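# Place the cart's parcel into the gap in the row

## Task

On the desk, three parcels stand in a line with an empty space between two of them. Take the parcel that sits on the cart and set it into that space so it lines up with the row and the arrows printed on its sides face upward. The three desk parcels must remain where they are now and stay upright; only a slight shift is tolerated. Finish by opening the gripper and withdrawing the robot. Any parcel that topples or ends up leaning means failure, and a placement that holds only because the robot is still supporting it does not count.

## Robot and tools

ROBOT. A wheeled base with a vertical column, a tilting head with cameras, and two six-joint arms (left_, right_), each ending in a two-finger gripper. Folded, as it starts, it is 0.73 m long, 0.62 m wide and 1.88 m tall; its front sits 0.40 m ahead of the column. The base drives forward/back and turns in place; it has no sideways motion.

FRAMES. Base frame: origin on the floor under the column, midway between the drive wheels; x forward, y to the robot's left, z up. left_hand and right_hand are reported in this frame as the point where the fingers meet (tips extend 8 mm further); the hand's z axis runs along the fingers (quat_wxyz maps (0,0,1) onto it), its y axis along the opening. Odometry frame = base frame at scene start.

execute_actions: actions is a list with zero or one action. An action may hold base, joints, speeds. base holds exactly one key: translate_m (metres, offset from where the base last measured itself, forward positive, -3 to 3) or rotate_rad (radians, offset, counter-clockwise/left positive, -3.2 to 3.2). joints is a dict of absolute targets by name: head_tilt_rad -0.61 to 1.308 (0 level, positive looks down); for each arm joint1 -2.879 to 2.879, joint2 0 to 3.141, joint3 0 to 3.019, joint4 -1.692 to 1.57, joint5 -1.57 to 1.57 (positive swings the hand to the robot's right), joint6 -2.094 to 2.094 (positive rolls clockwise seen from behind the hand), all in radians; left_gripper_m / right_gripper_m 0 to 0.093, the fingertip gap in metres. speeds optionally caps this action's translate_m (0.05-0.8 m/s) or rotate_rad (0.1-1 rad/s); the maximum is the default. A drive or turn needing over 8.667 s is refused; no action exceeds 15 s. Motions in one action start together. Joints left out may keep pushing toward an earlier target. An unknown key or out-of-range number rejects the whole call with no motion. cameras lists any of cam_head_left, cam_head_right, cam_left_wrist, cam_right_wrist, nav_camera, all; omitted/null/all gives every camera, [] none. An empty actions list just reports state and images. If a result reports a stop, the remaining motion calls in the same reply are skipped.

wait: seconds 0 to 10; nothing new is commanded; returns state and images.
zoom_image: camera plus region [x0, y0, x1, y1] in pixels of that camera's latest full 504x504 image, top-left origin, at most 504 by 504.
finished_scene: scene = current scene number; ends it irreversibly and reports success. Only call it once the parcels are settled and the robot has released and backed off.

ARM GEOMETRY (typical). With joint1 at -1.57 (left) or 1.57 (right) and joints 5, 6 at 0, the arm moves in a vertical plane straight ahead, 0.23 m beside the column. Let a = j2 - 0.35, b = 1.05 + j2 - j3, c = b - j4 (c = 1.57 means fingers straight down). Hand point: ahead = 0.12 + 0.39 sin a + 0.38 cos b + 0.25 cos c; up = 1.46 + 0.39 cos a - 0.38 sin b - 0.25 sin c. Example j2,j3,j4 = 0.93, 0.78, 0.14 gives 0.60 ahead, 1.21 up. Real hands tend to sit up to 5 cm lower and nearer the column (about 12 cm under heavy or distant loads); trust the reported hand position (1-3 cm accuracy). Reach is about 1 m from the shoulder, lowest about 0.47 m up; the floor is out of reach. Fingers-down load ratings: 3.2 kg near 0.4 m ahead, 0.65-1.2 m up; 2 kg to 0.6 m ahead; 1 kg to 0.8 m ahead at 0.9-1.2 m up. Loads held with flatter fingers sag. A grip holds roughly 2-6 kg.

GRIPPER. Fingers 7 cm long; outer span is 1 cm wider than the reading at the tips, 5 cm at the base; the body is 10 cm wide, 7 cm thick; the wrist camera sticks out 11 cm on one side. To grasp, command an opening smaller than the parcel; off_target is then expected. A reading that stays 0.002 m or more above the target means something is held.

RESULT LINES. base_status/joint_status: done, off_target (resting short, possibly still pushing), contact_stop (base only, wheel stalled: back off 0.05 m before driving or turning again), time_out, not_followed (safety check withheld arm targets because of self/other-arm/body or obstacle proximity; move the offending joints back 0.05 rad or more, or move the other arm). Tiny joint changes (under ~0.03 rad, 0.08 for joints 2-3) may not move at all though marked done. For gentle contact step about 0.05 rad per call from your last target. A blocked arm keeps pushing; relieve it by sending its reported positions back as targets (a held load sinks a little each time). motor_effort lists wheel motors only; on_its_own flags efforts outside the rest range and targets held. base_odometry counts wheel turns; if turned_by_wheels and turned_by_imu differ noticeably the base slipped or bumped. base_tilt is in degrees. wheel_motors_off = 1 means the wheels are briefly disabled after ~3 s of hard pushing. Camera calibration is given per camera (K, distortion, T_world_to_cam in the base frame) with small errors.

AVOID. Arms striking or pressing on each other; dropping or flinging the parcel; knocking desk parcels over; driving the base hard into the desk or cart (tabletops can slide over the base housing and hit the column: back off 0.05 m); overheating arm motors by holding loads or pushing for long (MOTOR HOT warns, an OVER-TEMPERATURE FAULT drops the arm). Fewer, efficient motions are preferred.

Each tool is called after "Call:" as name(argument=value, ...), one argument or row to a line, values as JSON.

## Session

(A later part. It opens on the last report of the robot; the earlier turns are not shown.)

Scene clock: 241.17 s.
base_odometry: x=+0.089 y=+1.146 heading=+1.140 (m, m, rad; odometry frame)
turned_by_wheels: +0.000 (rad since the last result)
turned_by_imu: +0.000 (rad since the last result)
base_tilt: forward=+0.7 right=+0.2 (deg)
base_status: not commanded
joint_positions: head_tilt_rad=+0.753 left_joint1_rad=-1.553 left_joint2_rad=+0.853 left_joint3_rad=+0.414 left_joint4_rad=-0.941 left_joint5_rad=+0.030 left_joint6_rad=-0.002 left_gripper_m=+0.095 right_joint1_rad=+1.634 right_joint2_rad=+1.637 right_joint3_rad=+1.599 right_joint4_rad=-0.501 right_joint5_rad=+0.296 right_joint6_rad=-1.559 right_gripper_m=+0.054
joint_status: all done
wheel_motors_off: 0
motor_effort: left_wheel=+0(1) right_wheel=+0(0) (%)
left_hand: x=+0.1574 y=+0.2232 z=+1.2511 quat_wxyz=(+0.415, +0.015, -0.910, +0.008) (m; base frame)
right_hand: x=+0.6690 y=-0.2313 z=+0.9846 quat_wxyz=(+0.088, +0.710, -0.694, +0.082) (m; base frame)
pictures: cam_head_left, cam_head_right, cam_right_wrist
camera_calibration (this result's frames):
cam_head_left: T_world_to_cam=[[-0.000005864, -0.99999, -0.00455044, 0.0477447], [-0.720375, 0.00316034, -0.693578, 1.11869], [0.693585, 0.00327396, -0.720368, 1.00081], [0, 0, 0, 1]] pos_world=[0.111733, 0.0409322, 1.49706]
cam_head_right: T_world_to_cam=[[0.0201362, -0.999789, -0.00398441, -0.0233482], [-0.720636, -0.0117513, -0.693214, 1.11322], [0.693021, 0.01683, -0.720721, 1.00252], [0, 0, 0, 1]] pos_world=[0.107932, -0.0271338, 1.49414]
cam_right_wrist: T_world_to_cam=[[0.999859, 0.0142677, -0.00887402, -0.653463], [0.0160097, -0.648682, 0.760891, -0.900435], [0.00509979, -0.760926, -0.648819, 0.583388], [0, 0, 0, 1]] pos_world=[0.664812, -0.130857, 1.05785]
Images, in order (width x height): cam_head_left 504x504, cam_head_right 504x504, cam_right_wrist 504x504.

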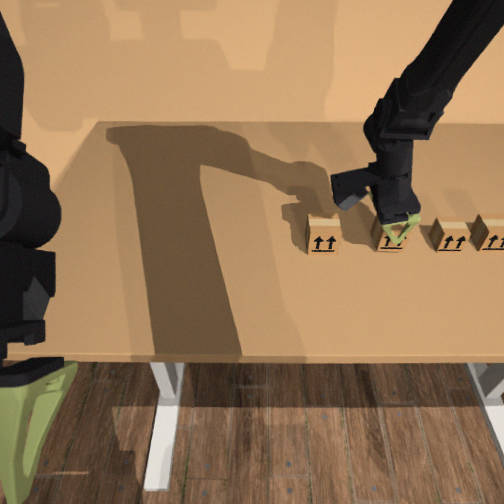

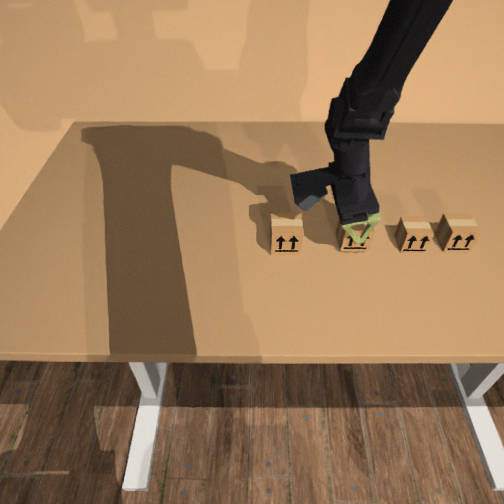

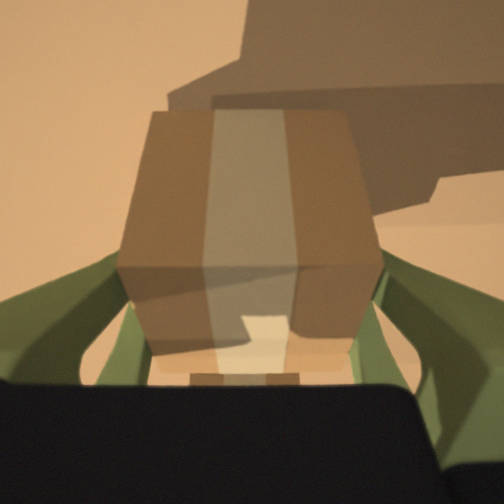

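Call:
execute_actions(
  actions=[
    {"joints":{"right_joint2_rad":1.675,"right_joint3_rad":1.63}},
  ],
  cameras=["cam_right_wrist"],
)

Call:
execute_actions(
  actions=[
    {"joints":{"right_gripper_m":0.093}},
  ],
  cameras=["cam_right_wrist"],
)

Call:
execute_actions(
  actions=[
    {"joints":{"right_joint2_rad":1.62,"right_joint3_rad":1.6}},
  ],
  cameras=["cam_right_wrist"],
)

Scene clock: 250.73 s.
base_odometry: x=+0.089 y=+1.146 heading=+1.140 (m, m, rad; odometry frame)
turned_by_wheels: +0.000 (rad since the last result)
turned_by_imu: +0.000 (rad since the last result)
base_tilt: forward=+0.5 right=+0.2 (deg)
base_status: not commanded
joint_positions: head_tilt_rad=+0.753 left_joint1_rad=-1.553 left_joint2_rad=+0.853 left_joint3_rad=+0.414 left_joint4_rad=-0.941 left_joint5_rad=+0.030 left_joint6_rad=-0.002 left_gripper_m=+0.095 right_joint1_rad=+1.634 right_joint2_rad=+1.649 right_joint3_rad=+1.613 right_joint4_rad=-0.501 right_joint5_rad=+0.299 right_joint6_rad=-1.559 right_gripper_m=+0.054
joint_status: all done
wheel_motors_off: 0
motor_effort: left_wheel=+0(0) right_wheel=+0(0) (%)
left_hand: x=+0.1574 y=+0.2232 z=+1.2511 quat_wxyz=(+0.415, +0.015, -0.910, +0.008) (m; base frame)
right_hand: x=+0.6714 y=-0.2316 z=+0.9809 quat_wxyz=(+0.089, +0.709, -0.694, +0.084) (m; base frame)
pictures: cam_right_wrist
camera_calibration (this result's frames):
cam_right_wrist: T_world_to_cam=[[0.999876, 0.0141877, -0.00690091, -0.657763], [0.0144323, -0.645823, 0.763351, -0.898545], [0.00637341, -0.763356, -0.645947, 0.576448], [0, 0, 0, 1]] pos_world=[0.666976, -0.130933, 1.05372]
Images, in order (width x height): cam_right_wrist 504x504.

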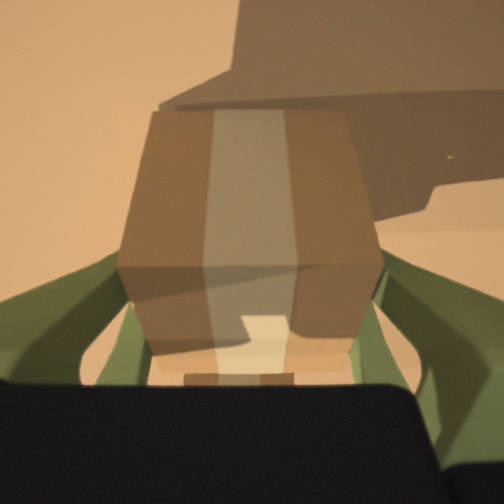

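Scene clock: 251.37 s.
base_odometry: x=+0.089 y=+1.146 heading=+1.140 (m, m, rad; odometry frame)
turned_by_wheels: +0.000 (rad since the last result)
turned_by_imu: +0.000 (rad since the last result)
base_tilt: forward=+0.4 right=+0.2 (deg)
base_status: not commanded
joint_positions: head_tilt_rad=+0.753 left_joint1_rad=-1.553 left_joint2_rad=+0.853 left_joint3_rad=+0.414 left_joint4_rad=-0.941 left_joint5_rad=+0.030 left_joint6_rad=-0.002 left_gripper_m=+0.095 right_joint1_rad=+1.634 right_joint2_rad=+1.651 right_joint3_rad=+1.613 right_joint4_rad=-0.501 right_joint5_rad=+0.299 right_joint6_rad=-1.559 right_gripper_m=+0.093
joint_status: all done
wheel_motors_off: 0
motor_effort: left_wheel=+0(0) right_wheel=+0(0) (%)
left_hand: x=+0.1574 y=+0.2232 z=+1.2511 quat_wxyz=(+0.415, +0.015, -0.910, +0.008) (m; base frame)
right_hand: x=+0.6703 y=-0.2316 z=+0.9796 quat_wxyz=(+0.090, +0.709, -0.694, +0.083) (m; base frame)
pictures: cam_right_wrist
camera_calibration (this result's frames):
cam_right_wrist: T_world_to_cam=[[0.999855, 0.0143119, -0.00918594, -0.654405], [0.0162567, -0.645766, 0.763362, -0.898775], [0.00499318, -0.763401, -0.645905, 0.576548], [0, 0, 0, 1]] pos_world=[0.666043, -0.130895, 1.05247]
Images, in order (width x height): cam_right_wrist 504x504.

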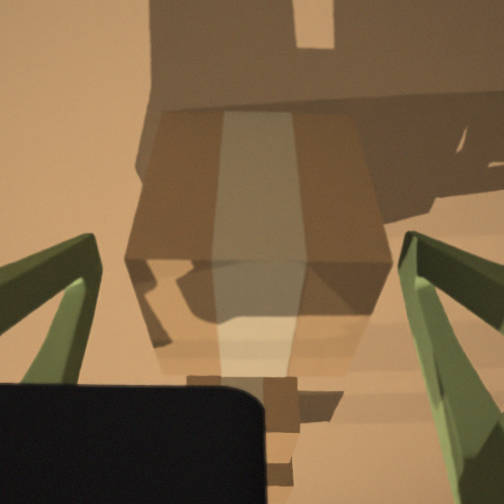

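Scene clock: 251.93 s.
base_odometry: x=+0.089 y=+1.146 heading=+1.140 (m, m, rad; odometry frame)
turned_by_wheels: +0.000 (rad since the last result)
turned_by_imu: +0.000 (rad since the last result)
base_tilt: forward=+0.6 right=+0.2 (deg)
base_status: not commanded
joint_positions: head_tilt_rad=+0.753 left_joint1_rad=-1.553 left_joint2_rad=+0.853 left_joint3_rad=+0.414 left_joint4_rad=-0.941 left_joint5_rad=+0.030 left_joint6_rad=-0.002 left_gripper_m=+0.095 right_joint1_rad=+1.634 right_joint2_rad=+1.644 right_joint3_rad=+1.596 right_joint4_rad=-0.501 right_joint5_rad=+0.299 right_joint6_rad=-1.559 right_gripper_m=+0.093
joint_status: all done
wheel_motors_off: 0
motor_effort: left_wheel=+0(1) right_wheel=+0(0) (%)
left_hand: x=+0.1574 y=+0.2232 z=+1.2511 quat_wxyz=(+0.415, +0.015, -0.910, +0.008) (m; base frame)
right_hand: x=+0.6636 y=-0.2319 z=+0.9804 quat_wxyz=(+0.094, +0.710, -0.693, +0.079) (m; base frame)
pictures: cam_right_wrist
camera_calibration (this result's frames):
cam_right_wrist: T_world_to_cam=[[0.9997, 0.0148687, -0.0194679, -0.637441], [0.0244662, -0.645507, 0.763362, -0.904811], [-0.00121646, -0.76361, -0.645677, 0.58074], [0, 0, 0, 1]] pos_world=[0.660094, -0.131125, 1.05326]
Images, in order (width x height): cam_right_wrist 504x504.

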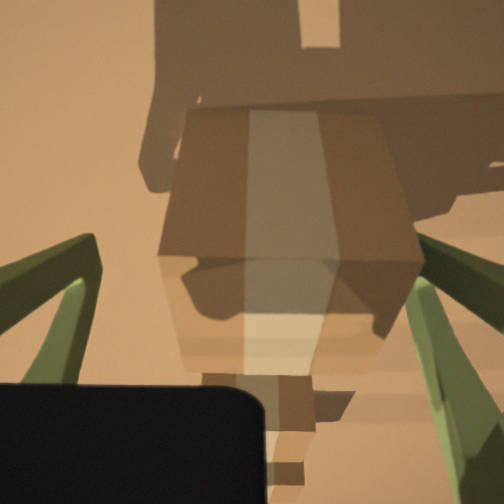

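Now joint 2 alone.

Call:
execute_actions(
  actions=[
    {"joints":{"right_joint2_rad":1.585}},
  ],
  cameras=["cam_right_wrist"],
)

Call:
execute_actions(
  actions=[
    {"joints":{"right_joint2_rad":1.4,"right_joint3_rad":1.44}},
  ],
  cameras=["cam_right_wrist"],
)

Call:
execute_actions(
  actions=[
    {"base":{"translate_m":-0.45},"joints":{"right_joint2_rad":0.9,"right_joint3_rad":0.8,"right_joint5_rad":0,"right_joint6_rad":0,"right_joint1_rad":1.57,"head_tilt_rad":0.6}},
  ],
  cameras=["cam_head_left"],
)

Call:
zoom_image(
  camera="cam_head_left",
  region=[260,140,460,240],
)

Scene clock: 264.70 s.
base_odometry: x=+0.089 y=+1.146 heading=+1.140 (m, m, rad; odometry frame)
turned_by_wheels: +0.000 (rad since the last result)
turned_by_imu: +0.000 (rad since the last result)
base_tilt: forward=+0.6 right=+0.2 (deg)
base_status: not commanded
joint_positions: head_tilt_rad=+0.753 left_joint1_rad=-1.553 left_joint2_rad=+0.853 left_joint3_rad=+0.414 left_joint4_rad=-0.941 left_joint5_rad=+0.030 left_joint6_rad=-0.002 left_gripper_m=+0.095 right_joint1_rad=+1.634 right_joint2_rad=+1.595 right_joint3_rad=+1.593 right_joint4_rad=-0.501 right_joint5_rad=+0.299 right_joint6_rad=-1.559 right_gripper_m=+0.093
joint_status: all done
wheel_motors_off: 0
motor_effort: left_wheel=+0(1) right_wheel=+0(1) (%)
left_hand: x=+0.1574 y=+0.2232 z=+1.2511 quat_wxyz=(+0.415, +0.015, -0.910, +0.008) (m; base frame)
right_hand: x=+0.6850 y=-0.2326 z=+1.0070 quat_wxyz=(+0.077, +0.707, -0.696, +0.095) (m; base frame)
pictures: cam_right_wrist
camera_calibration (this result's frames):
cam_right_wrist: T_world_to_cam=[[0.99955, 0.012305, 0.0273716, -0.705956], [-0.0129245, -0.646649, 0.762678, -0.900109], [0.0270846, -0.762689, -0.646199, 0.578702], [0, 0, 0, 1]] pos_world=[0.678331, -0.131998, 1.07977]
Images, in order (width x height): cam_right_wrist 504x504.

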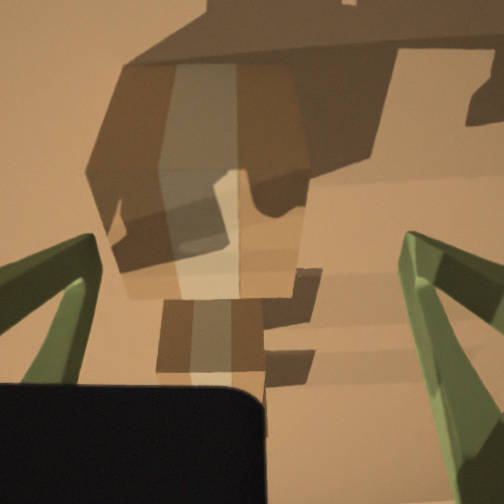

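Scene clock: 265.83 s.
base_odometry: x=+0.089 y=+1.146 heading=+1.140 (m, m, rad; odometry frame)
turned_by_wheels: +0.000 (rad since the last result)
turned_by_imu: +0.000 (rad since the last result)
base_tilt: forward=+0.4 right=+0.3 (deg)
base_status: not commanded
joint_positions: head_tilt_rad=+0.753 left_joint1_rad=-1.553 left_joint2_rad=+0.853 left_joint3_rad=+0.414 left_joint4_rad=-0.941 left_joint5_rad=+0.030 left_joint6_rad=-0.002 left_gripper_m=+0.095 right_joint1_rad=+1.634 right_joint2_rad=+1.391 right_joint3_rad=+1.431 right_joint4_rad=-0.501 right_joint5_rad=+0.299 right_joint6_rad=-1.559 right_gripper_m=+0.093
joint_status: all done
wheel_motors_off: 0
motor_effort: left_wheel=+0(1) right_wheel=+0(0) (%)
left_hand: x=+0.1574 y=+0.2232 z=+1.2511 quat_wxyz=(+0.415, +0.015, -0.910, +0.008) (m; base frame)
right_hand: x=+0.6764 y=-0.2373 z=+1.0868 quat_wxyz=(+0.062, +0.704, -0.698, +0.110) (m; base frame)
pictures: cam_right_wrist
camera_calibration (this result's frames):
cam_right_wrist: T_world_to_cam=[[0.997581, 0.0103481, 0.0687391, -0.743591], [-0.0456943, -0.647576, 0.760629, -0.939904], [0.0523849, -0.76193, -0.645537, 0.609317], [0, 0, 0, 1]] pos_world=[0.666925, -0.136707, 1.15937]
Images, in order (width x height): cam_right_wrist 504x504.

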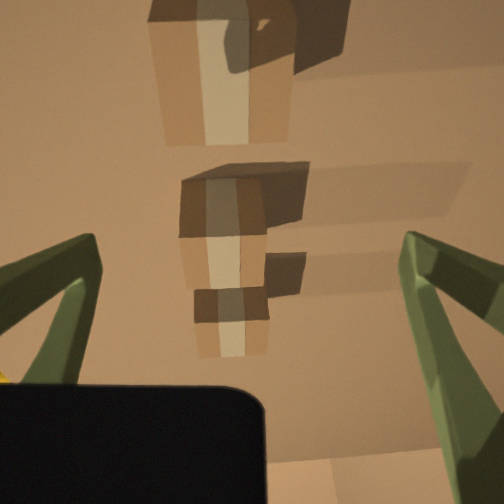

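Scene clock: 268.37 s.
base_odometry: x=-0.099 y=+0.738 heading=+1.140 (m, m, rad; odometry frame)
turned_by_wheels: +0.000 (rad since the last result)
turned_by_imu: +0.001 (rad since the last result)
base_tilt: forward=+0.6 right=+0.1 (deg)
base_status: done
joint_positions: head_tilt_rad=+0.617 left_joint1_rad=-1.553 left_joint2_rad=+0.852 left_joint3_rad=+0.410 left_joint4_rad=-0.941 left_joint5_rad=+0.030 left_joint6_rad=-0.002 left_gripper_m=+0.095 right_joint1_rad=+1.564 right_joint2_rad=+0.892 right_joint3_rad=+0.785 right_joint4_rad=-0.501 right_joint5_rad=+0.003 right_joint6_rad=-0.011 right_gripper_m=+0.093
joint_status: all done
wheel_motors_off: 0
motor_effort: left_wheel=-1(37) right_wheel=-2(40) (%)
left_hand: x=+0.1555 y=+0.2232 z=+1.2517 quat_wxyz=(+0.416, +0.015, -0.909, +0.008) (m; base frame)
right_hand: x=+0.4570 y=-0.2288 z=+1.1906 quat_wxyz=(+0.043, +0.004, -0.999, +0.004) (m; base frame)
pictures: cam_head_left
camera_calibration (this result's frames):
cam_head_left: T_world_to_cam=[[0.000610292, -0.99999, -0.00450933, 0.0476506], [-0.619836, 0.00316034, -0.784725, 1.25403], [0.784732, 0.00327396, -0.619827, 0.841417], [0, 0, 0, 1]] pos_world=[0.116978, 0.0409322, 1.50582]
Images, in order (width x height): cam_head_left 504x504.

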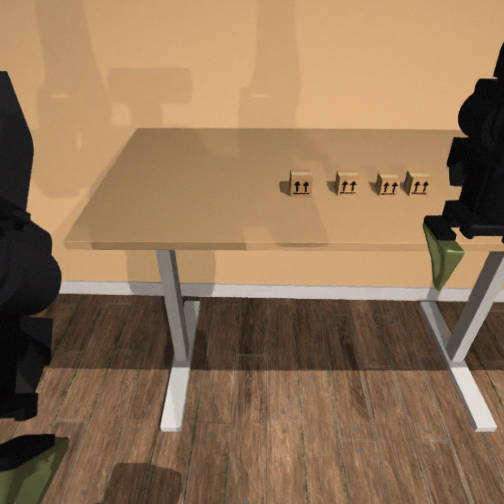

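Region (260, 140, 460, 240) of cam_head_left's 504x504 image, scaled by 2.520, with more detail than that image has.

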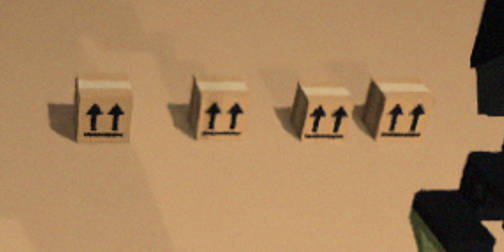

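Call:
finished_scene(
  scene=2,
)

The scene is finished: the task was done.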